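# Move a glass graduated cylinder from cart to bench

## Task

Take one graduated cylinder off the top tray of the cart and set it standing upright on the work surface of the shelved bench. Every other cylinder must also be standing at the end. The task fails if any cylinder tips over, reaches the floor, or breaks; being glass, it breaks if dropped more than a few centimetres or struck hard. The robot must not topple or finish leaning. At the end the gripper must have released the cylinder and moved away, because a cylinder that stays in place only through the robot's support does not count.

## Robot and tools

Robot: a Hello Robot Stretch 3 with one arm. It has a two-wheeled base (0.33 m long, 0.34 m wide) that drives forward/back and turns in place but cannot slide sideways. A lift raises the arm along a mast, and the arm telescopes out to the robot's right side. To shift the gripper forward or back, drive the base. Turning pivots about the point midway between the wheels, 0.05 m behind the front edge. With the arm in and the wrist folded, a turn sweeps a 0.28 m radius; an unfolded level wrist reaches further. Cameras: head_camera and nav_camera on the head (aimed by head_pan_rad, head_tilt_rad) and wrist_camera on the gripper.

Frames: the base frame has its origin on the floor between the drive wheels, x forward, y left, z up. hand_pose is reported in this frame, at the point where closed fingertips meet. The odometry frame is the base frame as it was at scene start. Heading is positive to the left, from -3.142 to 3.142.

execute_actions(actions): a list of actions run in order; an empty list just returns the current state and images. Any invalid action or out-of-range number rejects the whole call and nothing runs. Each action is {"robot": ..., "steps": n, "until": ...}; steps is 1 to 450 at 30 per second (default 1); {"steps": n} alone waits. "robot" can be:
- a command with "base" and/or "joints" (and optionally "contact_limits"), started together;
- a list of up to 8 commands or {"pause_s": s} (at most 15 s), run one after another;
- {"stop": true}, which brakes everything and clears the queue.
Base: exactly one of {"translate_m": d} (relative offset in metres from where the base is when the command begins, forward positive, |d| at most 1) or {"rotate_rad": d} (relative turn, left/counter-clockwise positive, |d| at most 3.2).
Joints: absolute targets by name, each a single number; unnamed joints keep their current goals. lift_m 0 to 1.1 m (arm height); arm_m 0 to 0.52 m (extension); wrist_yaw_rad -1.345 to 4.42 (0 along the arm, positive toward the front, 3.0 folded over the base); wrist_pitch_rad -1.57 to 0.451 (negative tips fingers down); wrist_roll_rad -2.911 to 2.911 (0 fingers side by side, level); gripper_m -0.089 to 0.179 (larger is wider; actual fingertip gap is about 0.007 m less when nearly shut, 0.025 m less when wide, zero below 0.007); head_pan_rad -3.953 to 1.73 (0 ahead, positive left, -1.57 looks along the arm); head_tilt_rad -1.53 to 0.419 (negative down).
contact_limits: {"arm_m": e}, an effort percentage 1 to 100 at which the arm's motion halts; lower is gentler, but too low halts immediately. It lasts until the next arm_m command.
"until" ends an action early when all its conditions hold, e.g. {"robot": {"status": "ended"}} (nothing moving, no queue running), or field comparisons like "lift_m": [">", 0.3] or "base_status": ["!=", "moving"]. {"any": {"status": "ended"}} fires when any one motion or the queue ends. A new command overrides at once; older queued commands are discarded.

zoom_image(camera, region): closer look at the latest image of "head_camera", "nav_camera" or "wrist_camera"; region is [x0, y0, x1, y1] pixels from the top-left, no larger than 504 by 504.

finished_scene(scene): ends the given scene number permanently after the robot holds its last command; the result reports success and gives the next task. Let all motion finish before calling it.

Gripping: command gripper_m below the object's width to grip (lower squeezes harder); to release, open at least 0.02 beyond where the fingertips made contact. Neither the reading nor "done" confirms a hold; check images. Squeezing too hard triggers a stall guard that weakens the grip.

Self-collision: fold or unfold the wrist only with lift_m between 0.32 and 0.95, wrist_pitch_rad -0.4 and wrist_roll_rad near 0; once folded the lift may go down to 0.25. With wrist_yaw_rad under -0.4, keep wrist_pitch_rad at -0.5 or lower. Full base speed (0.30 m/s, 1.9 rad/s) needs lift_m under 0.30, arm_m under 0.03 and wrist_yaw_rad over 2.54; otherwise 0.10 m/s and 0.63 rad/s.

Results: base_status shows progress as (moved of goal); joint_goals, joint_status, measured_speeds, motor_effort (percent, bracket is peak), refusals, queue and queue_left. Status words: moving, done, off_target (came to rest short and may still push), contact_stop (arm or lift hit something and went slack), time_out, stopped, not_commanded, torque_fault (wrist servo off about 10 s, limp, goals refused). "robot.on_its_own" appears when the robot's goal differs from yours, a joint is slack or off, a motor strains at rest, or the base tilts 3 degrees or more. Lines starting "refused:", "dropped:" or "replaced:" explain failed or overridden goals. lidar_m: 12 distances in 30-degree sectors, first straight ahead going counter-clockwise, plane 0.17 m up, blind to glass. wrist_depth_mm and head_depth_mm: 7x7 grids of median depths.

Avoid: dropping or knocking the glass cylinders; pushing the arm into fixed things with the gripper higher than about 0.45 m (the robot can tip), especially a second push after a contact_stop; driving while the gripper holds or presses on something immovable; snagging furniture, most of all when reversing. If base_tilt leans, back off in small steps, free the gripper, and lower lift_m to about 0.2 if it stays tilted. Loose objects may occasionally get nudged by outside disturbances.

Each tool is called as name(argument=value, ...), one argument or row to a line, values as JSON.

## Session

execute_actions(
  actions=[],
)

Scene clock: 0.00 s.
robot.base_odometry: x=+0.000 y=+0.000 heading=+0.000 (m, m, rad; robot's odometry frame)
robot.turned_by_wheels: +0.000 (rad since the last result)
robot.turned_by_imu: +0.000 (rad since the last result)
robot.base_tilt: forward=+1.1 right=-0.4 (deg)
robot.lidar_m: 1.65 2.33 2.19 2.01 2.26 2.09 2.17 1.05 0.97 0.98 1.24 1.63
robot.head_depth_mm: 1948 2074 2086 2099 1825 2124 2031 / 1959 2195 2176 2172 1792 2208 2079 / 1984 2271 2261 2290 1756 2322 2096 / 1997 2373 2350 2389 1961 2381 2066 / 2012 2509 2490 2535 2504 2489 1989 / 2011 2640 2640 2656 2704 2644 2055 / 2030 2741 2810 2768 2810 2801 2027
robot.base_status: not_commanded
robot.joint_positions: lift_m=+0.422 arm_m=-0.002 wrist_yaw_rad=+3.012 wrist_pitch_rad=-0.503 wrist_roll_rad=+0.002 gripper_m=+0.037 head_pan_rad=+0.015 head_tilt_rad=+0.011
robot.joint_goals: lift_m=+0.422 arm_m=-0.002 wrist_yaw_rad=+3.012 wrist_pitch_rad=-0.503 wrist_roll_rad=+0.002 gripper_m=+0.037 head_pan_rad=+0.015 head_tilt_rad=+0.011
robot.joint_status: lift_m=not_commanded arm_m=not_commanded wrist_yaw_rad=not_commanded wrist_pitch_rad=not_commanded wrist_roll_rad=not_commanded gripper_m=not_commanded head_pan_rad=not_commanded head_tilt_rad=not_commanded
robot.measured_speeds: translate_m=+0.000 rotate_rad=+0.000 lift_m=+0.000 arm_m=+0.000 wrist_yaw_rad=+0.000 wrist_pitch_rad=+0.000 wrist_roll_rad=+0.000 head_pan_rad=+0.000 head_tilt_rad=+0.000
robot: refusals=0 queue=idle queue_left=0
robot.motor_effort: left_wheel=+1 right_wheel=-1 lift_m=+26 arm_m=+0 wrist_yaw_rad=+0 wrist_pitch_rad=+6 wrist_roll_rad=+0 gripper_m=-1 head_pan_rad=+0 head_tilt_rad=+3 (%)
robot.hand_pose: x=+0.0063 y=+0.0678 z=+0.4162 quat_wxyz=(+0.220, +0.695, +0.131, +0.671) (m; robot's base frame)
robot.wrist_depth_mm: - - - - - - - / - - - - - - - / - - - - - - - / 852 894 871 909 884 886 873 / 712 730 - 758 762 767 764 / 622 632 - 638 649 639 651 / 546 555 - 570 536 569 561
pictures: head_camera (sideways: a quarter turn clockwise sets it upright), nav_camera (sideways: a quarter turn counterclockwise sets it upright), wrist_camera
Images, in order (width x height): head_camera 896x504, nav_camera 672x504, wrist_camera 644x364.

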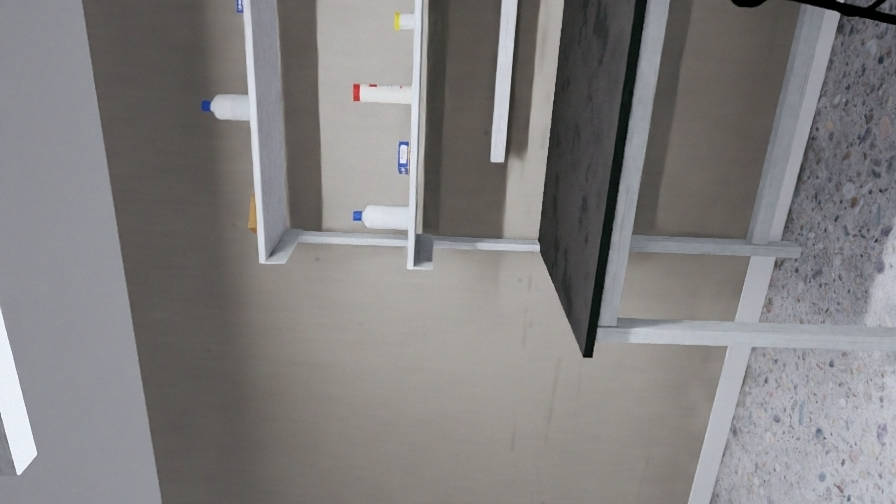

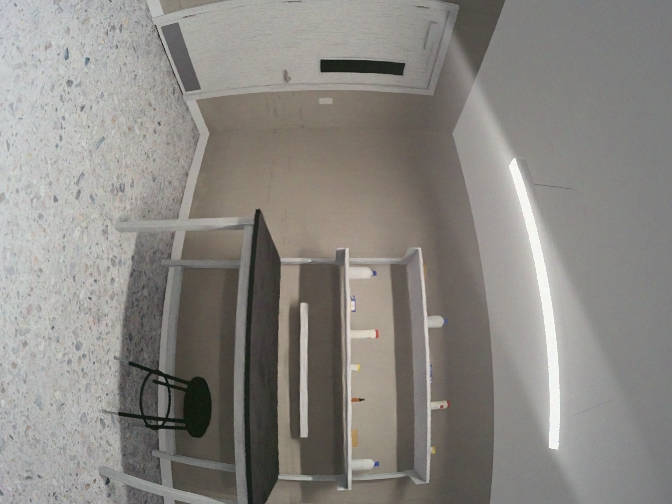

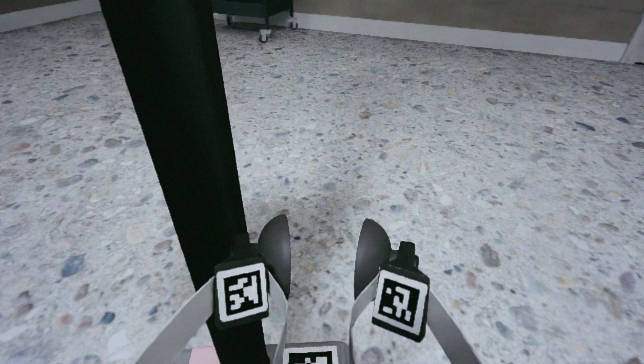

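execute_actions(
  actions=[
    {"robot":{"joints":{"head_pan_rad":1.7,"head_tilt_rad":-0.4,"lift_m":0.27}},"steps":450,"until":{"robot":{"status":"ended"}}},
  ],
)

Scene clock: 2.37 s.
robot.base_odometry: x=+0.000 y=+0.000 heading=+0.000 (m, m, rad; robot's odometry frame)
robot.turned_by_wheels: +0.000 (rad since the last result)
robot.turned_by_imu: +0.000 (rad since the last result)
robot.base_tilt: forward=+1.1 right=-0.6 (deg)
robot.lidar_m: 1.65 2.33 2.19 2.02 2.26 2.09 2.16 1.05 0.97 0.98 1.24 1.63
robot.head_depth_mm: 1857 1962 2094 2252 2192 1695 1368 / 1938 2064 2235 2429 2197 1675 1356 / 2029 2194 2354 2539 2185 1678 1351 / 2161 2339 2448 2470 2175 1670 1354 / 2287 2467 2661 2525 2147 1660 1342 / 2434 2648 2886 3019 2130 1641 1333 / 2597 2814 3109 2992 2100 1660 -
robot.base_status: not_commanded
robot.joint_positions: lift_m=+0.271 arm_m=-0.002 wrist_yaw_rad=+3.012 wrist_pitch_rad=-0.503 wrist_roll_rad=+0.002 gripper_m=+0.037 head_pan_rad=+1.693 head_tilt_rad=-0.395
robot.joint_goals: lift_m=+0.270 arm_m=-0.002 wrist_yaw_rad=+3.012 wrist_pitch_rad=-0.503 wrist_roll_rad=+0.002 gripper_m=+0.037 head_pan_rad=+1.700 head_tilt_rad=-0.400
robot.joint_status: lift_m=done arm_m=not_commanded wrist_yaw_rad=not_commanded wrist_pitch_rad=not_commanded wrist_roll_rad=not_commanded gripper_m=not_commanded head_pan_rad=done head_tilt_rad=done
robot.measured_speeds: translate_m=+0.000 rotate_rad=+0.000 lift_m=+0.000 arm_m=+0.000 wrist_yaw_rad=+0.000 wrist_pitch_rad=+0.000 wrist_roll_rad=+0.000 head_pan_rad=+0.000 head_tilt_rad=+0.000
robot: refusals=0 queue=done queue_left=0
robot.motor_effort: left_wheel=+0(0) right_wheel=-1(1) lift_m=+11(25) arm_m=+0(0) wrist_yaw_rad=+0(0) wrist_pitch_rad=+6(6) wrist_roll_rad=+0(0) gripper_m=-1(0) head_pan_rad=+4(42) head_tilt_rad=-3(38) (%)
robot.hand_pose: x=+0.0063 y=+0.0678 z=+0.2649 quat_wxyz=(+0.220, +0.695, +0.131, +0.671) (m; robot's base frame)
robot.wrist_depth_mm: - - - - - - - / - - - - - - - / 786 776 793 801 810 829 839 / 628 630 633 645 656 644 653 / 527 526 - 552 555 542 553 / 465 - - - 478 462 469 / - - - - 395 401 410
pictures: head_camera (sideways: a quarter turn clockwise sets it upright), nav_camera (sideways: a quarter turn counterclockwise sets it upright), wrist_camera
camera_calibration (this result's frames):
head_camera: T_world_to_cam=[[0.0853077, -0.426694, -0.900364, 1.19313], [-0.993375, -0.106264, -0.0437602, 0.0691163], [-0.0770042, 0.898131, -0.432932, 0.52525], [0, 0, 0, 1]] pos_world=[0.00732209, 0.0447006, 1.30467]
nav_camera: T_world_to_cam=[[-0.0348938, 0.362336, 0.931394, -1.16874], [0.996019, 0.0891008, 0.00265233, 0.047883], [-0.082027, 0.927779, -0.364003, 0.434724], [0, 0, 0, 1]] pos_world=[-0.052815, 0.0158834, 1.24667]
wrist_camera: T_world_to_cam=[[0.996534, -0.0825164, 0.0105327, -0.00310519], [-0.0419156, -0.607459, -0.793244, 0.285884], [0.0718538, 0.790053, -0.608813, 0.268623], [0, 0, 0, 1]] pos_world=[-0.00422413, -0.0388196, 0.390349]
Images, in order (width x height): head_camera 896x504, nav_camera 672x504, wrist_camera 644x364.

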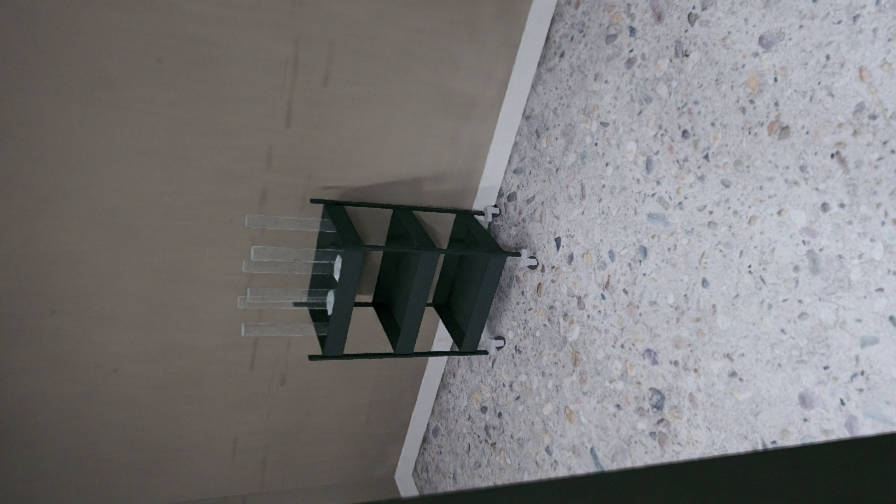

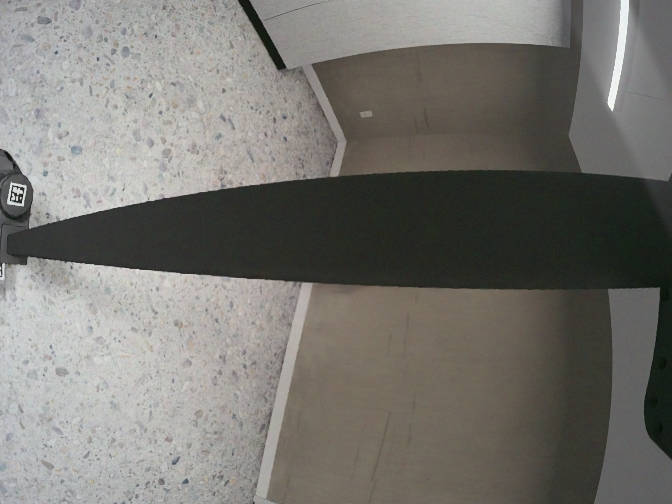

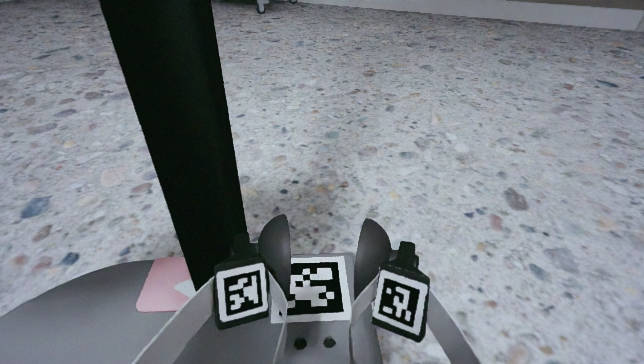

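execute_actions(
  actions=[
    {"robot":[{"base":{"rotate_rad":1.91}},{"base":{"translate_m":1}},{"base":{"translate_m":0.57}},{"base":{"rotate_rad":0.75},"joints":{"head_pan_rad":-1.6,"head_tilt_rad":-0.7}},{"joints":{"lift_m":0.8,"wrist_pitch_rad":-0.4}},{"joints":{"wrist_yaw_rad":0,"gripper_m":0.1}},{"joints":{"wrist_pitch_rad":0}}],"steps":450,"until":{"robot":{"status":"ended"}}},
    {"steps":450,"until":{"robot":{"status":"ended"}}},
  ],
)

Scene clock: 26.23 s.
robot.base_odometry: x=-0.522 y=+1.481 heading=+2.660 (m, m, rad; robot's odometry frame)
robot.turned_by_wheels: +2.660 (rad since the last result)
robot.turned_by_imu: +2.693 (rad since the last result)
robot.base_tilt: forward=+1.1 right=-0.4 (deg)
robot.lidar_m: 1.04 1.04 1.36 2.22 2.16 2.82 2.53 1.60 1.11 0.63 0.64 1.39
robot.head_depth_mm: 907 1034 1201 1440 1604 1385 - / 898 1024 1195 1413 1585 1392 - / 890 1011 1177 1385 1573 1370 - / 885 1002 1114 965 1122 - - / 876 994 1097 957 1113 1272 1155 / 868 983 1082 923 1101 1265 1153 / 859 975 1066 918 1101 1237 1142
robot.base_status: done (rotate_rad +0.7498 of +0.7500)
robot.joint_positions: lift_m=+0.799 arm_m=-0.002 wrist_yaw_rad=+0.003 wrist_pitch_rad=-0.027 wrist_roll_rad=+0.002 gripper_m=+0.100 head_pan_rad=-1.593 head_tilt_rad=-0.691
robot.joint_goals: lift_m=+0.800 arm_m=-0.002 wrist_yaw_rad=+0.000 wrist_pitch_rad=+0.000 wrist_roll_rad=+0.002 gripper_m=+0.100 head_pan_rad=-1.600 head_tilt_rad=-0.700
robot.joint_status: lift_m=done arm_m=not_commanded wrist_yaw_rad=done wrist_pitch_rad=done wrist_roll_rad=not_commanded gripper_m=done head_pan_rad=done head_tilt_rad=done
robot.measured_speeds: translate_m=+0.000 rotate_rad=+0.000 lift_m=+0.000 arm_m=+0.000 wrist_yaw_rad=+0.000 wrist_pitch_rad=+0.000 wrist_roll_rad=+0.000 head_pan_rad=+0.000 head_tilt_rad=+0.000
robot: refusals=0 queue=done queue_left=0
robot.motor_effort: left_wheel=-4(12) right_wheel=+2(8) lift_m=+40(42) arm_m=+0(0) wrist_yaw_rad=-3(4) wrist_pitch_rad=+11(13) wrist_roll_rad=+0(0) gripper_m=+0(90) head_pan_rad=-4(44) head_tilt_rad=-6(33) (%)
robot.hand_pose: x=-0.0206 y=-0.3989 z=+0.9071 quat_wxyz=(+0.707, +0.011, -0.708, -0.009) (m; robot's base frame)
robot.wrist_depth_mm: 726 740 745 742 755 746 752 / 756 765 748 753 767 769 763 / 768 787 768 773 789 786 790 / 784 781 782 795 795 801 822 / 806 814 805 820 837 835 840 / 818 610 628 644 806 827 837 / 409 416 416 417 868 871 883
pictures: head_camera (sideways: a quarter turn clockwise sets it upright), nav_camera (sideways: a quarter turn counterclockwise sets it upright), wrist_camera
camera_calibration (this result's frames):
head_camera: T_world_to_cam=[[-0.0177385, 0.678836, -0.734075, 0.976947], [0.998635, -0.0240383, -0.0463608, 0.0603332], [-0.0491173, -0.733896, -0.677484, 0.843243], [0, 0, 0, 1]] pos_world=[-0.00150342, -0.0428844, 1.29123]
nav_camera: T_world_to_cam=[[-0.0231778, -0.62004, 0.784228, -0.976885], [-0.998539, 0.0526654, 0.0121276, 0.0477169], [-0.0488213, -0.7828, -0.620355, 0.768072], [0, 0, 0, 1]] pos_world=[0.0625034, -0.00697419, 1.242]
wrist_camera: T_world_to_cam=[[-0.998695, -0.0405571, 0.0310262, -0.0645498], [-0.0377264, 0.176564, -0.983566, 0.996125], [0.0344125, -0.983453, -0.177863, -0.0688591], [0, 0, 0, 1]] pos_world=[-0.0245158, -0.246217, 0.96951]
Images, in order (width x height): head_camera 896x504, nav_camera 672x504, wrist_camera 644x364.

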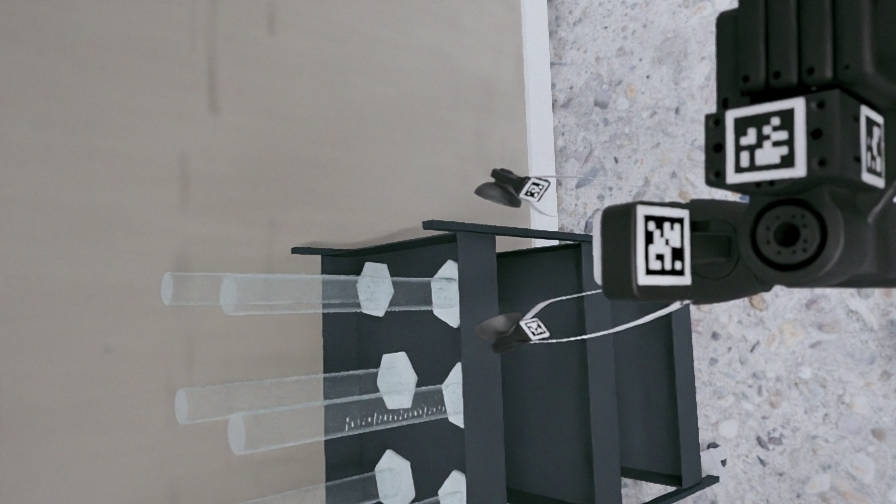

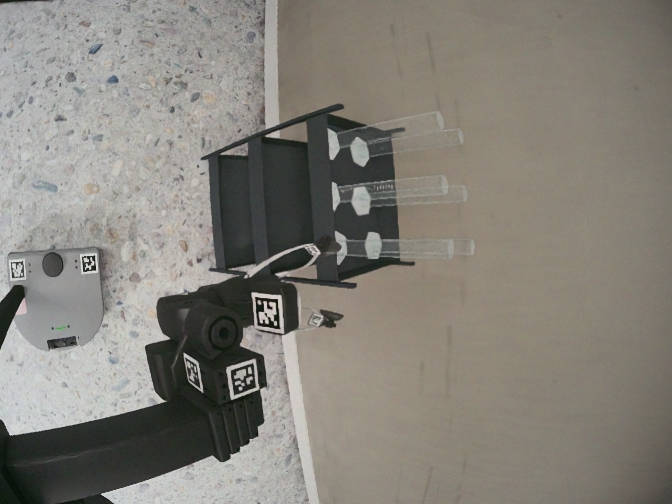

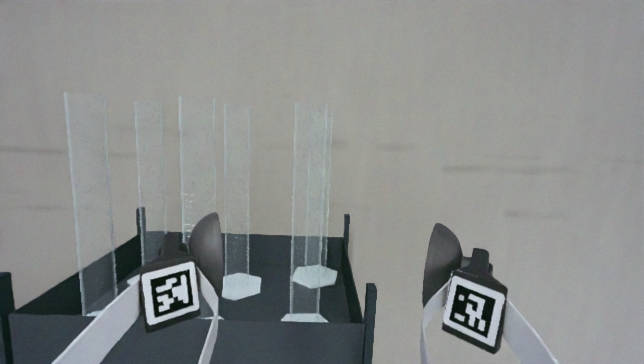

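execute_actions(
  actions=[
    {"robot":{"base":{"translate_m":0.033},"joints":{"lift_m":0.77,"arm_m":0.2,"wrist_pitch_rad":0.025}},"steps":450,"until":{"robot":{"status":"ended"}}},
  ],
)

Scene clock: 29.77 s.
robot.base_odometry: x=-0.551 y=+1.496 heading=+2.660 (m, m, rad; robot's odometry frame)
robot.turned_by_wheels: +0.000 (rad since the last result)
robot.turned_by_imu: +0.001 (rad since the last result)
robot.base_tilt: forward=+1.1 right=-0.5 (deg)
robot.lidar_m: 1.01 1.01 1.32 2.39 2.17 2.82 2.56 1.60 1.11 0.63 0.64 1.39
robot.head_depth_mm: 905 1035 1202 1435 1612 1382 - / 897 1022 1181 1380 - - 1143 / 887 1009 1171 1316 - 1341 1160 / 877 1006 1106 - 1311 1266 1156 / 875 993 1087 955 1116 1272 1150 / 867 982 1079 917 1101 1261 1146 / 858 971 1070 909 1080 1262 1141
robot.base_status: done (translate_m +0.0330 of +0.0330)
robot.joint_positions: lift_m=+0.771 arm_m=+0.200 wrist_yaw_rad=+0.002 wrist_pitch_rad=+0.000 wrist_roll_rad=+0.002 gripper_m=+0.100 head_pan_rad=-1.593 head_tilt_rad=-0.691
robot.joint_goals: lift_m=+0.770 arm_m=+0.200 wrist_yaw_rad=+0.000 wrist_pitch_rad=+0.025 wrist_roll_rad=+0.002 gripper_m=+0.100 head_pan_rad=-1.600 head_tilt_rad=-0.700
robot.joint_status: lift_m=done arm_m=done wrist_yaw_rad=done wrist_pitch_rad=done wrist_roll_rad=not_commanded gripper_m=done head_pan_rad=done head_tilt_rad=done
robot.measured_speeds: translate_m=+0.000 rotate_rad=+0.000 lift_m=+0.000 arm_m=+0.000 wrist_yaw_rad=+0.000 wrist_pitch_rad=+0.000 wrist_roll_rad=+0.000 head_pan_rad=+0.000 head_tilt_rad=+0.000
robot: refusals=0 queue=done queue_left=0
robot.motor_effort: left_wheel=-4(6) right_wheel=+2(5) lift_m=+10(42) arm_m=+2(4) wrist_yaw_rad=-1(3) wrist_pitch_rad=+11(11) wrist_roll_rad=+0(0) gripper_m=-2(1) head_pan_rad=-5(4) head_tilt_rad=-6(6) (%)
robot.hand_pose: x=-0.0210 y=-0.6009 z=+0.8853 quat_wxyz=(+0.707, +0.001, -0.708, +0.000) (m; robot's base frame)
robot.wrist_depth_mm: 551 559 561 550 561 568 567 / 556 560 560 576 573 577 582 / 574 574 593 581 586 585 593 / 584 598 604 600 601 603 593 / 605 595 612 610 607 611 622 / 512 525 529 539 630 622 624 / 422 437 453 467 628 650 646
pictures: head_camera (sideways: a quarter turn clockwise sets it upright), nav_camera (sideways: a quarter turn counterclockwise sets it upright), wrist_camera
camera_calibration (this result's frames):
head_camera: T_world_to_cam=[[-0.0176129, 0.67884, -0.734075, 0.976947], [0.998631, -0.0242231, -0.0463608, 0.0603332], [-0.0492531, -0.733887, -0.677484, 0.843244], [0, 0, 0, 1]] pos_world=[-0.00151135, -0.042883, 1.29123]
nav_camera: T_world_to_cam=[[-0.0232925, -0.620036, 0.784228, -0.976884], [-0.998529, 0.0528502, 0.0121276, 0.0477169], [-0.0489661, -0.782791, -0.620355, 0.768073], [0, 0, 0, 1]] pos_world=[0.0625021, -0.00698461, 1.242]
wrist_camera: T_world_to_cam=[[-0.99875, -0.038388, 0.0320025, -0.0719708], [-0.0374426, 0.150595, -0.987886, 0.99861], [0.0331036, -0.98785, -0.151844, -0.297103], [0, 0, 0, 1]] pos_world=[-0.0246551, -0.446642, 0.943703]
Images, in order (width x height): head_camera 896x504, nav_camera 672x504, wrist_camera 644x364.

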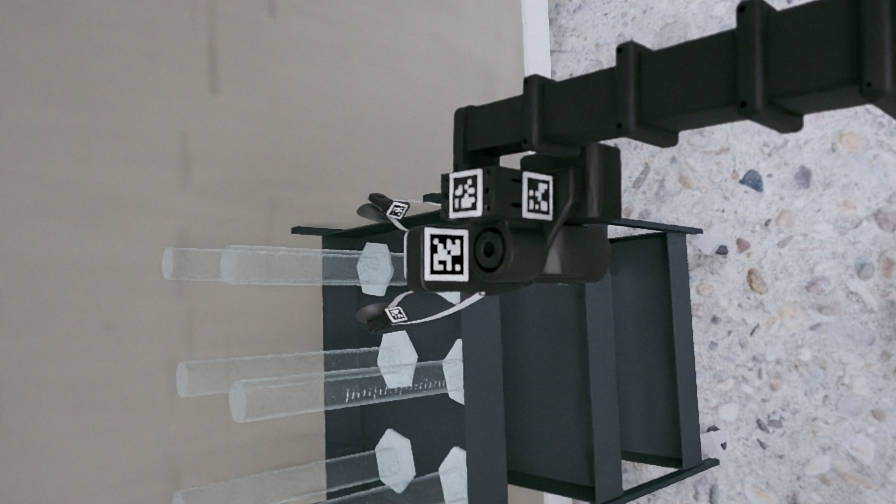

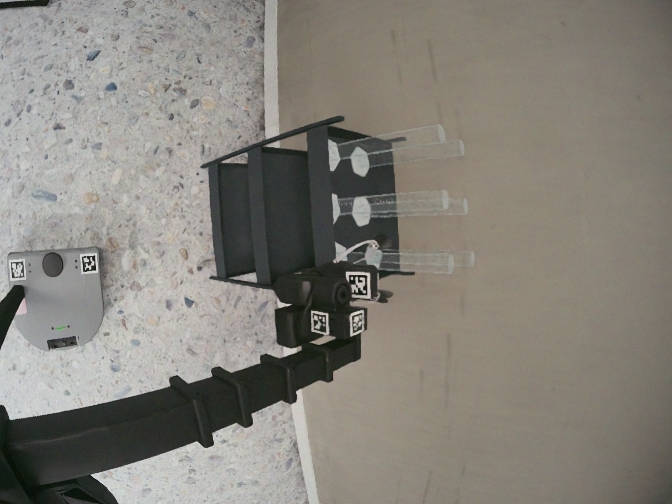

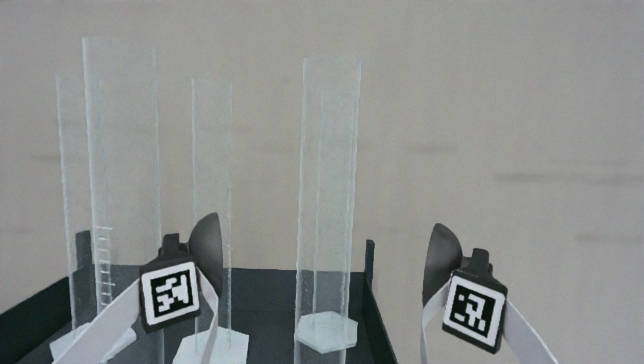

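execute_actions(
  actions=[
    {"robot":[{"joints":{"gripper_m":0.085}},{"joints":{"arm_m":0.29}}],"steps":450,"until":{"robot":{"status":"ended"}}},
  ],
)

zoom_image(
  camera="head_camera",
  region=[140,150,440,400],
)

Scene clock: 32.53 s.
robot.base_odometry: x=-0.551 y=+1.496 heading=+2.660 (m, m, rad; robot's odometry frame)
robot.turned_by_wheels: +0.000 (rad since the last result)
robot.turned_by_imu: +0.000 (rad since the last result)
robot.base_tilt: forward=+1.0 right=-0.3 (deg)
robot.lidar_m: 1.01 1.01 1.32 2.38 2.17 2.82 2.58 1.60 1.10 0.63 0.64 1.39
robot.head_depth_mm: 905 1035 1202 1429 1596 1390 - / 896 1019 1187 1378 - - 1166 / 888 1008 1167 - 1547 1346 1165 / 883 1003 1112 - 1132 1261 1159 / 871 990 1087 954 1116 1274 1149 / 865 986 1083 919 1107 1265 1147 / 856 971 1059 909 1084 1259 1142
robot.base_status: done (translate_m +0.0330 of +0.0330)
robot.joint_positions: lift_m=+0.771 arm_m=+0.290 wrist_yaw_rad=+0.002 wrist_pitch_rad=+0.000 wrist_roll_rad=+0.002 gripper_m=+0.085 head_pan_rad=-1.593 head_tilt_rad=-0.691
robot.joint_goals: lift_m=+0.770 arm_m=+0.290 wrist_yaw_rad=+0.000 wrist_pitch_rad=+0.025 wrist_roll_rad=+0.002 gripper_m=+0.085 head_pan_rad=-1.600 head_tilt_rad=-0.700
robot.joint_status: lift_m=done arm_m=done wrist_yaw_rad=done wrist_pitch_rad=done wrist_roll_rad=not_commanded gripper_m=done head_pan_rad=done head_tilt_rad=done
robot.measured_speeds: translate_m=+0.000 rotate_rad=+0.000 lift_m=+0.000 arm_m=+0.000 wrist_yaw_rad=+0.000 wrist_pitch_rad=+0.000 wrist_roll_rad=+0.000 head_pan_rad=+0.000 head_tilt_rad=+0.000
robot: refusals=0 queue=done queue_left=0
robot.motor_effort: left_wheel=-4(4) right_wheel=+2(2) lift_m=+11(10) arm_m=+2(3) wrist_yaw_rad=-2(1) wrist_pitch_rad=+11(11) wrist_roll_rad=+0(0) gripper_m=-1(65) head_pan_rad=-4(4) head_tilt_rad=-5(6) (%)
robot.hand_pose: x=-0.0210 y=-0.6909 z=+0.8853 quat_wxyz=(+0.707, +0.001, -0.708, +0.000) (m; robot's base frame)
robot.wrist_depth_mm: 476 473 476 471 482 483 490 / 481 485 483 489 486 485 482 / 496 494 494 494 499 505 499 / 493 501 513 509 508 514 511 / 514 520 516 514 516 522 521 / 524 526 525 524 533 536 528 / 430 435 447 443 548 552 547
pictures: head_camera (sideways: a quarter turn clockwise sets it upright), nav_camera (sideways: a quarter turn counterclockwise sets it upright), wrist_camera
camera_calibration (this result's frames):
head_camera: T_world_to_cam=[[-0.0176122, 0.67884, -0.734075, 0.976947], [0.998631, -0.024224, -0.0463608, 0.0603332], [-0.0492538, -0.733887, -0.677484, 0.843244], [0, 0, 0, 1]] pos_world=[-0.00151139, -0.042883, 1.29123]
nav_camera: T_world_to_cam=[[-0.0232931, -0.620036, 0.784228, -0.976884], [-0.998529, 0.0528511, 0.0121276, 0.0477169], [-0.0489669, -0.782791, -0.620355, 0.768072], [0, 0, 0, 1]] pos_world=[0.0625021, -0.00698467, 1.242]
wrist_camera: T_world_to_cam=[[-0.998751, -0.038373, 0.0320028, -0.0754195], [-0.0374402, 0.150582, -0.987888, 1.01216], [0.0330892, -0.987853, -0.151831, -0.386023], [0, 0, 0, 1]] pos_world=[-0.0246566, -0.536641, 0.943704]
Images, in order (width x height): head_camera 896x504, nav_camera 672x504, wrist_camera 644x364.

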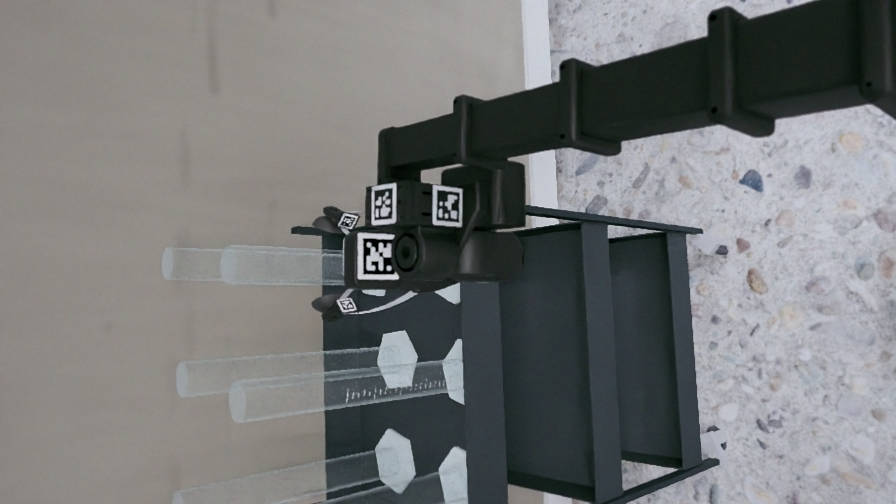

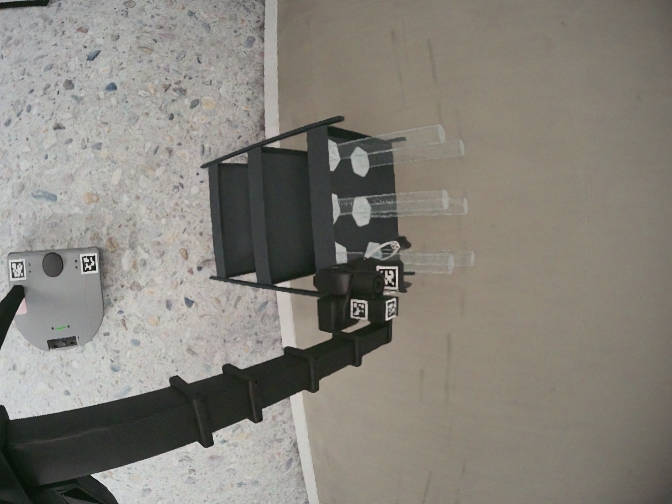

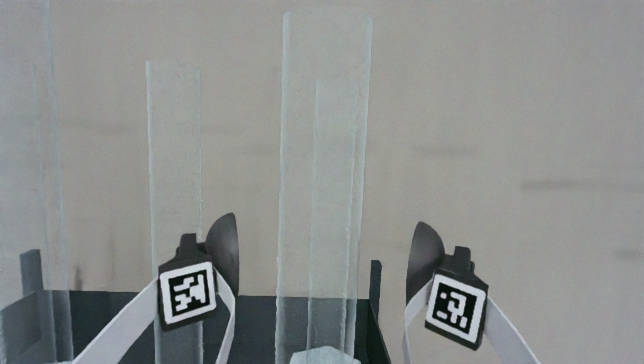

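Region (140, 150, 440, 400) of head_camera's 896x504 image, scaled by 1.680, with more detail than that image has.

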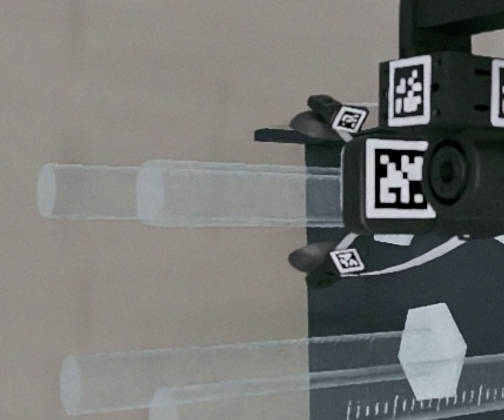

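execute_actions(
  actions=[
    {"robot":[{"base":{"translate_m":0.003},"joints":{"arm_m":0.312}},{"joints":{"gripper_m":0.0}},{"joints":{"lift_m":0.79}}],"steps":450,"until":{"robot":{"status":"ended"}}},
  ],
)

Scene clock: 35.87 s.
robot.base_odometry: x=-0.554 y=+1.497 heading=+2.660 (m, m, rad; robot's odometry frame)
robot.turned_by_wheels: +0.000 (rad since the last result)
robot.turned_by_imu: +0.001 (rad since the last result)
robot.base_tilt: forward=+1.2 right=-0.4 (deg)
robot.lidar_m: 1.01 1.01 1.31 2.40 2.17 2.83 2.57 1.59 1.11 0.63 0.64 1.39
robot.head_depth_mm: 906 1033 1197 1435 1607 - - / 896 1021 1182 1379 - 1348 1161 / 887 1011 1150 - 1549 1338 1158 / 881 1001 1110 - 1149 1280 1156 / 872 992 1092 957 1116 1279 1154 / 866 984 1076 919 1109 1271 1151 / 856 968 1064 909 1074 1262 1143
robot.base_status: done (translate_m +0.0030 of +0.0030)
robot.joint_positions: lift_m=+0.789 arm_m=+0.312 wrist_yaw_rad=+0.002 wrist_pitch_rad=-0.012 wrist_roll_rad=+0.002 gripper_m=+0.001 head_pan_rad=-1.593 head_tilt_rad=-0.691
robot.joint_goals: lift_m=+0.790 arm_m=+0.312 wrist_yaw_rad=+0.000 wrist_pitch_rad=+0.025 wrist_roll_rad=+0.002 gripper_m=+0.000 head_pan_rad=-1.600 head_tilt_rad=-0.700
robot.joint_status: lift_m=done arm_m=done wrist_yaw_rad=done wrist_pitch_rad=done wrist_roll_rad=not_commanded gripper_m=done head_pan_rad=done head_tilt_rad=done
robot.measured_speeds: translate_m=+0.000 rotate_rad=+0.000 lift_m=+0.000 arm_m=+0.000 wrist_yaw_rad=+0.000 wrist_pitch_rad=+0.000 wrist_roll_rad=+0.000 head_pan_rad=+0.000 head_tilt_rad=+0.000
robot: refusals=0 queue=done queue_left=0
robot.motor_effort: left_wheel=-3(6) right_wheel=+1(4) lift_m=+41(41) arm_m=+2(2) wrist_yaw_rad=-2(2) wrist_pitch_rad=+16(17) wrist_roll_rad=+0(1) gripper_m=-16(99) head_pan_rad=-4(4) head_tilt_rad=-6(6) (%)
robot.hand_pose: x=-0.0210 y=-0.7126 z=+0.9007 quat_wxyz=(+0.707, +0.005, -0.708, -0.004) (m; robot's base frame)
robot.wrist_depth_mm: 449 459 458 457 452 462 461 / 461 451 460 463 469 472 470 / 473 472 468 475 470 479 478 / 478 473 487 498 488 489 496 / 487 501 496 499 492 498 503 / 509 503 - 506 - 511 522 / 424 426 429 427 526 529 528
pictures: head_camera (sideways: a quarter turn clockwise sets it upright), nav_camera (sideways: a quarter turn counterclockwise sets it upright), wrist_camera
camera_calibration (this result's frames):
head_camera: T_world_to_cam=[[-0.0176125, 0.67884, -0.734075, 0.976947], [0.998631, -0.0242237, -0.0463608, 0.0603332], [-0.0492536, -0.733887, -0.677484, 0.843244], [0, 0, 0, 1]] pos_world=[-0.00151138, -0.042883, 1.29123]
nav_camera: T_world_to_cam=[[-0.0232928, -0.620036, 0.784228, -0.976884], [-0.998529, 0.0528508, 0.0121276, 0.0477169], [-0.0489666, -0.782791, -0.620355, 0.768073], [0, 0, 0, 1]] pos_world=[0.0625021, -0.00698465, 1.242]
wrist_camera: T_world_to_cam=[[-0.99875, -0.0387633, 0.0315559, -0.0766182], [-0.0374625, 0.162577, -0.985984, 1.03741], [0.0330898, -0.985934, -0.163826, -0.392962], [0, 0, 0, 1]] pos_world=[-0.0246554, -0.559064, 0.960912]
Images, in order (width x height): head_camera 896x504, nav_camera 672x504, wrist_camera 644x364.

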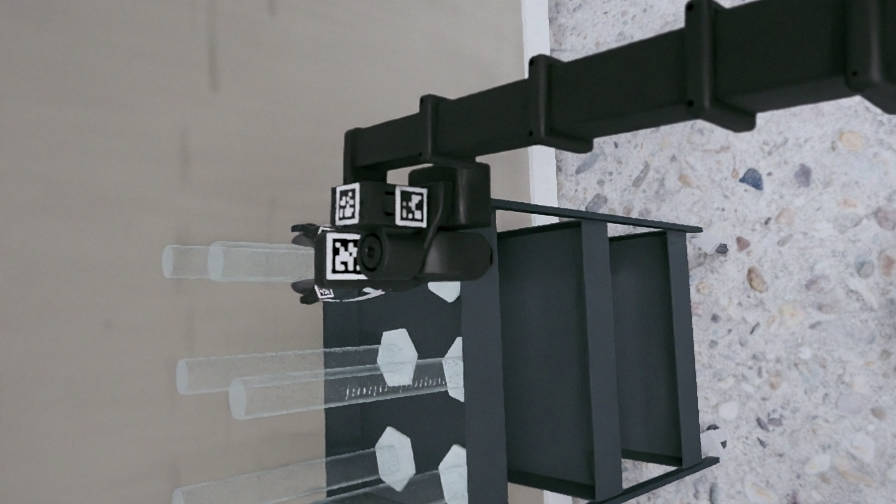

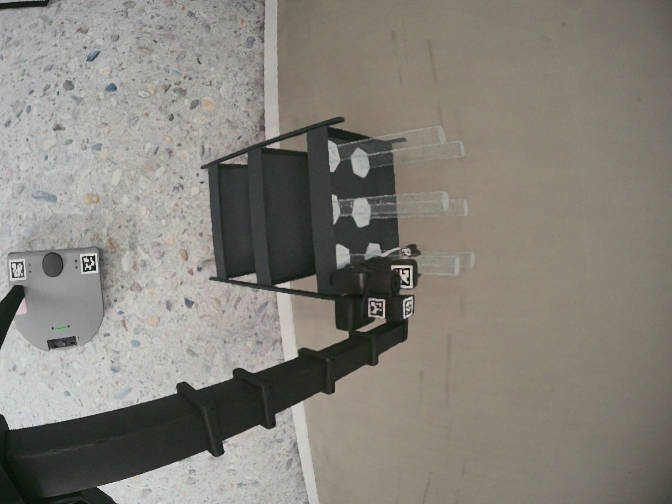

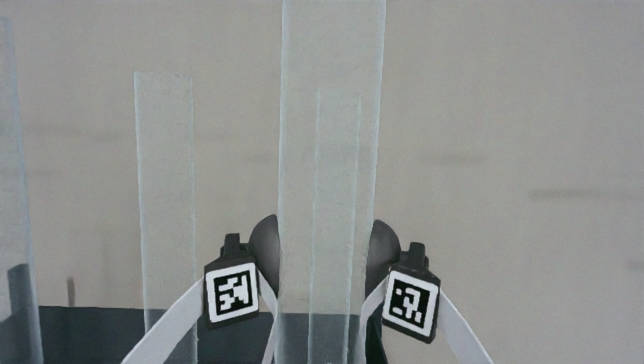

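execute_actions(
  actions=[
    {"robot":[{"joints":{"gripper_m":-0.02}},{"joints":{"lift_m":0.95}},{"joints":{"arm_m":0.02,"lift_m":1.08}},{"base":{"rotate_rad":-0.16}},{"base":{"translate_m":-1}},{"base":{"translate_m":-0.85}},{"base":{"rotate_rad":-1.52},"joints":{"head_tilt_rad":-0.5}}],"steps":450,"until":{"robot":{"status":"ended"}}},
    {"steps":450,"until":{"robot":{"status":"ended"}}},
    {"steps":450,"until":{"robot":{"status":"ended"}}},
  ],
)

Scene clock: 68.33 s.
robot.base_odometry: x=+0.928 y=+0.390 heading=+0.980 (m, m, rad; robot's odometry frame)
robot.turned_by_wheels: -1.680 (rad since the last result)
robot.turned_by_imu: -1.694 (rad since the last result)
robot.base_tilt: forward=+1.2 right=-0.4 (deg)
robot.lidar_m: 1.44 1.47 1.78 2.78 2.80 1.88 1.70 1.54 1.18 0.77 0.75 1.60
robot.head_depth_mm: - - - - - 1447 1265 / 1381 - - - - 1519 1274 / 1351 - - - - 1471 1254 / 1321 - - - - 1472 1250 / 1294 1417 1058 1797 1747 1500 1252 / 1273 1392 1052 830 1735 1412 1214 / 1232 1346 1123 819 1783 1482 1233
robot.base_status: done (rotate_rad -1.5199 of -1.5200)
robot.joint_positions: lift_m=+1.079 arm_m=+0.020 wrist_yaw_rad=+0.001 wrist_pitch_rad=-0.014 wrist_roll_rad=+0.002 gripper_m=-0.019 head_pan_rad=-1.593 head_tilt_rad=-0.507
robot.joint_goals: lift_m=+1.080 arm_m=+0.020 wrist_yaw_rad=+0.000 wrist_pitch_rad=+0.025 wrist_roll_rad=+0.002 gripper_m=-0.020 head_pan_rad=-1.600 head_tilt_rad=-0.500
robot.joint_status: lift_m=done arm_m=done wrist_yaw_rad=done wrist_pitch_rad=done wrist_roll_rad=not_commanded gripper_m=done head_pan_rad=done head_tilt_rad=done
robot.measured_speeds: translate_m=+0.000 rotate_rad=+0.000 lift_m=+0.000 arm_m=+0.000 wrist_yaw_rad=+0.000 wrist_pitch_rad=+0.000 wrist_roll_rad=+0.000 head_pan_rad=+0.000 head_tilt_rad=+0.000
robot: refusals=0 queue=done queue_left=0
robot.motor_effort: left_wheel=+5(12) right_wheel=-3(6) lift_m=+41(45) arm_m=-3(1) wrist_yaw_rad=-2(2) wrist_pitch_rad=+17(17) wrist_roll_rad=+0(0) gripper_m=-22(95) head_pan_rad=-4(4) head_tilt_rad=+4(25) (%)
robot.hand_pose: x=-0.0211 y=-0.4211 z=+1.1902 quat_wxyz=(+0.707, +0.006, -0.708, -0.005) (m; robot's base frame)
robot.wrist_depth_mm: - - - - - - - / - - - - - - - / - - - - - - - / - - - - - - - / - - - - - - - / - - - 740 - 757 787 / - - 535 559 531 607 617
pictures: head_camera (sideways: a quarter turn clockwise sets it upright), nav_camera (sideways: a quarter turn counterclockwise sets it upright), wrist_camera
camera_calibration (this result's frames):
head_camera: T_world_to_cam=[[-0.0208565, 0.532738, -0.846023, 1.1229], [0.998441, -0.0327159, -0.045215, 0.0588537], [-0.0517662, -0.845648, -0.531225, 0.652992], [0, 0, 0, 1]] pos_world=[-0.00153927, -0.0440847, 1.29955]
nav_camera: T_world_to_cam=[[-0.019864, -0.465718, 0.88471, -1.10792], [-0.998489, 0.0545806, 0.00631302, 0.0552843], [-0.0512281, -0.883248, -0.466099, 0.567393], [0, 0, 0, 1]] pos_world=[0.0622595, -0.0178485, 1.2443]
wrist_camera: T_world_to_cam=[[-0.998767, -0.0383795, 0.0314945, -0.0743346], [-0.0373963, 0.164308, -0.9857, 1.27591], [0.0326559, -0.985662, -0.165541, -0.0559954], [0, 0, 0, 1]] pos_world=[-0.0247001, -0.267688, 1.25073]
Images, in order (width x height): head_camera 896x504, nav_camera 672x504, wrist_camera 644x364.

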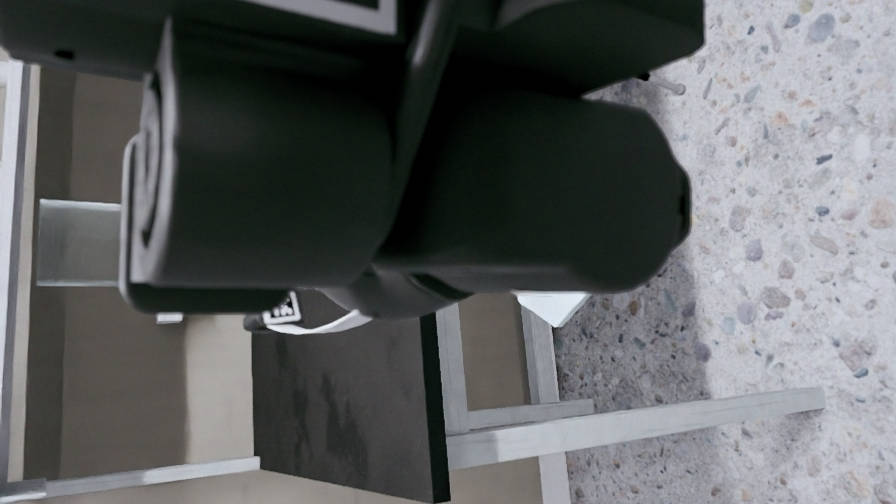

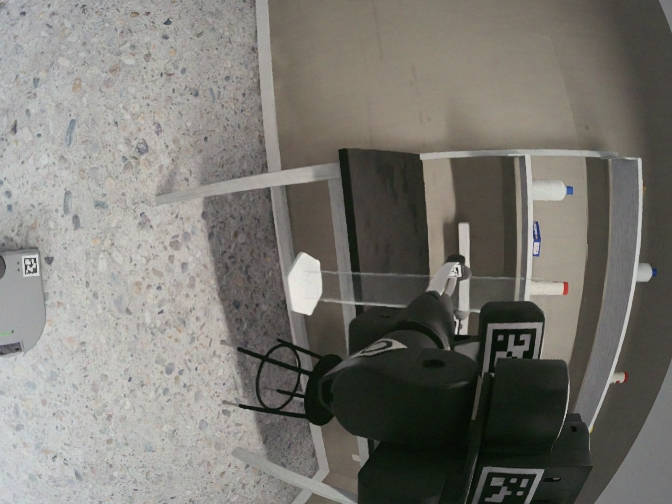

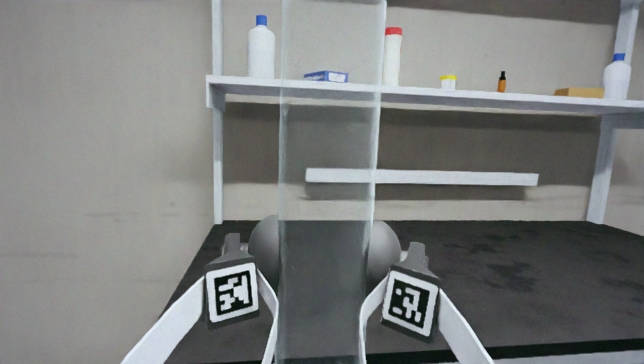

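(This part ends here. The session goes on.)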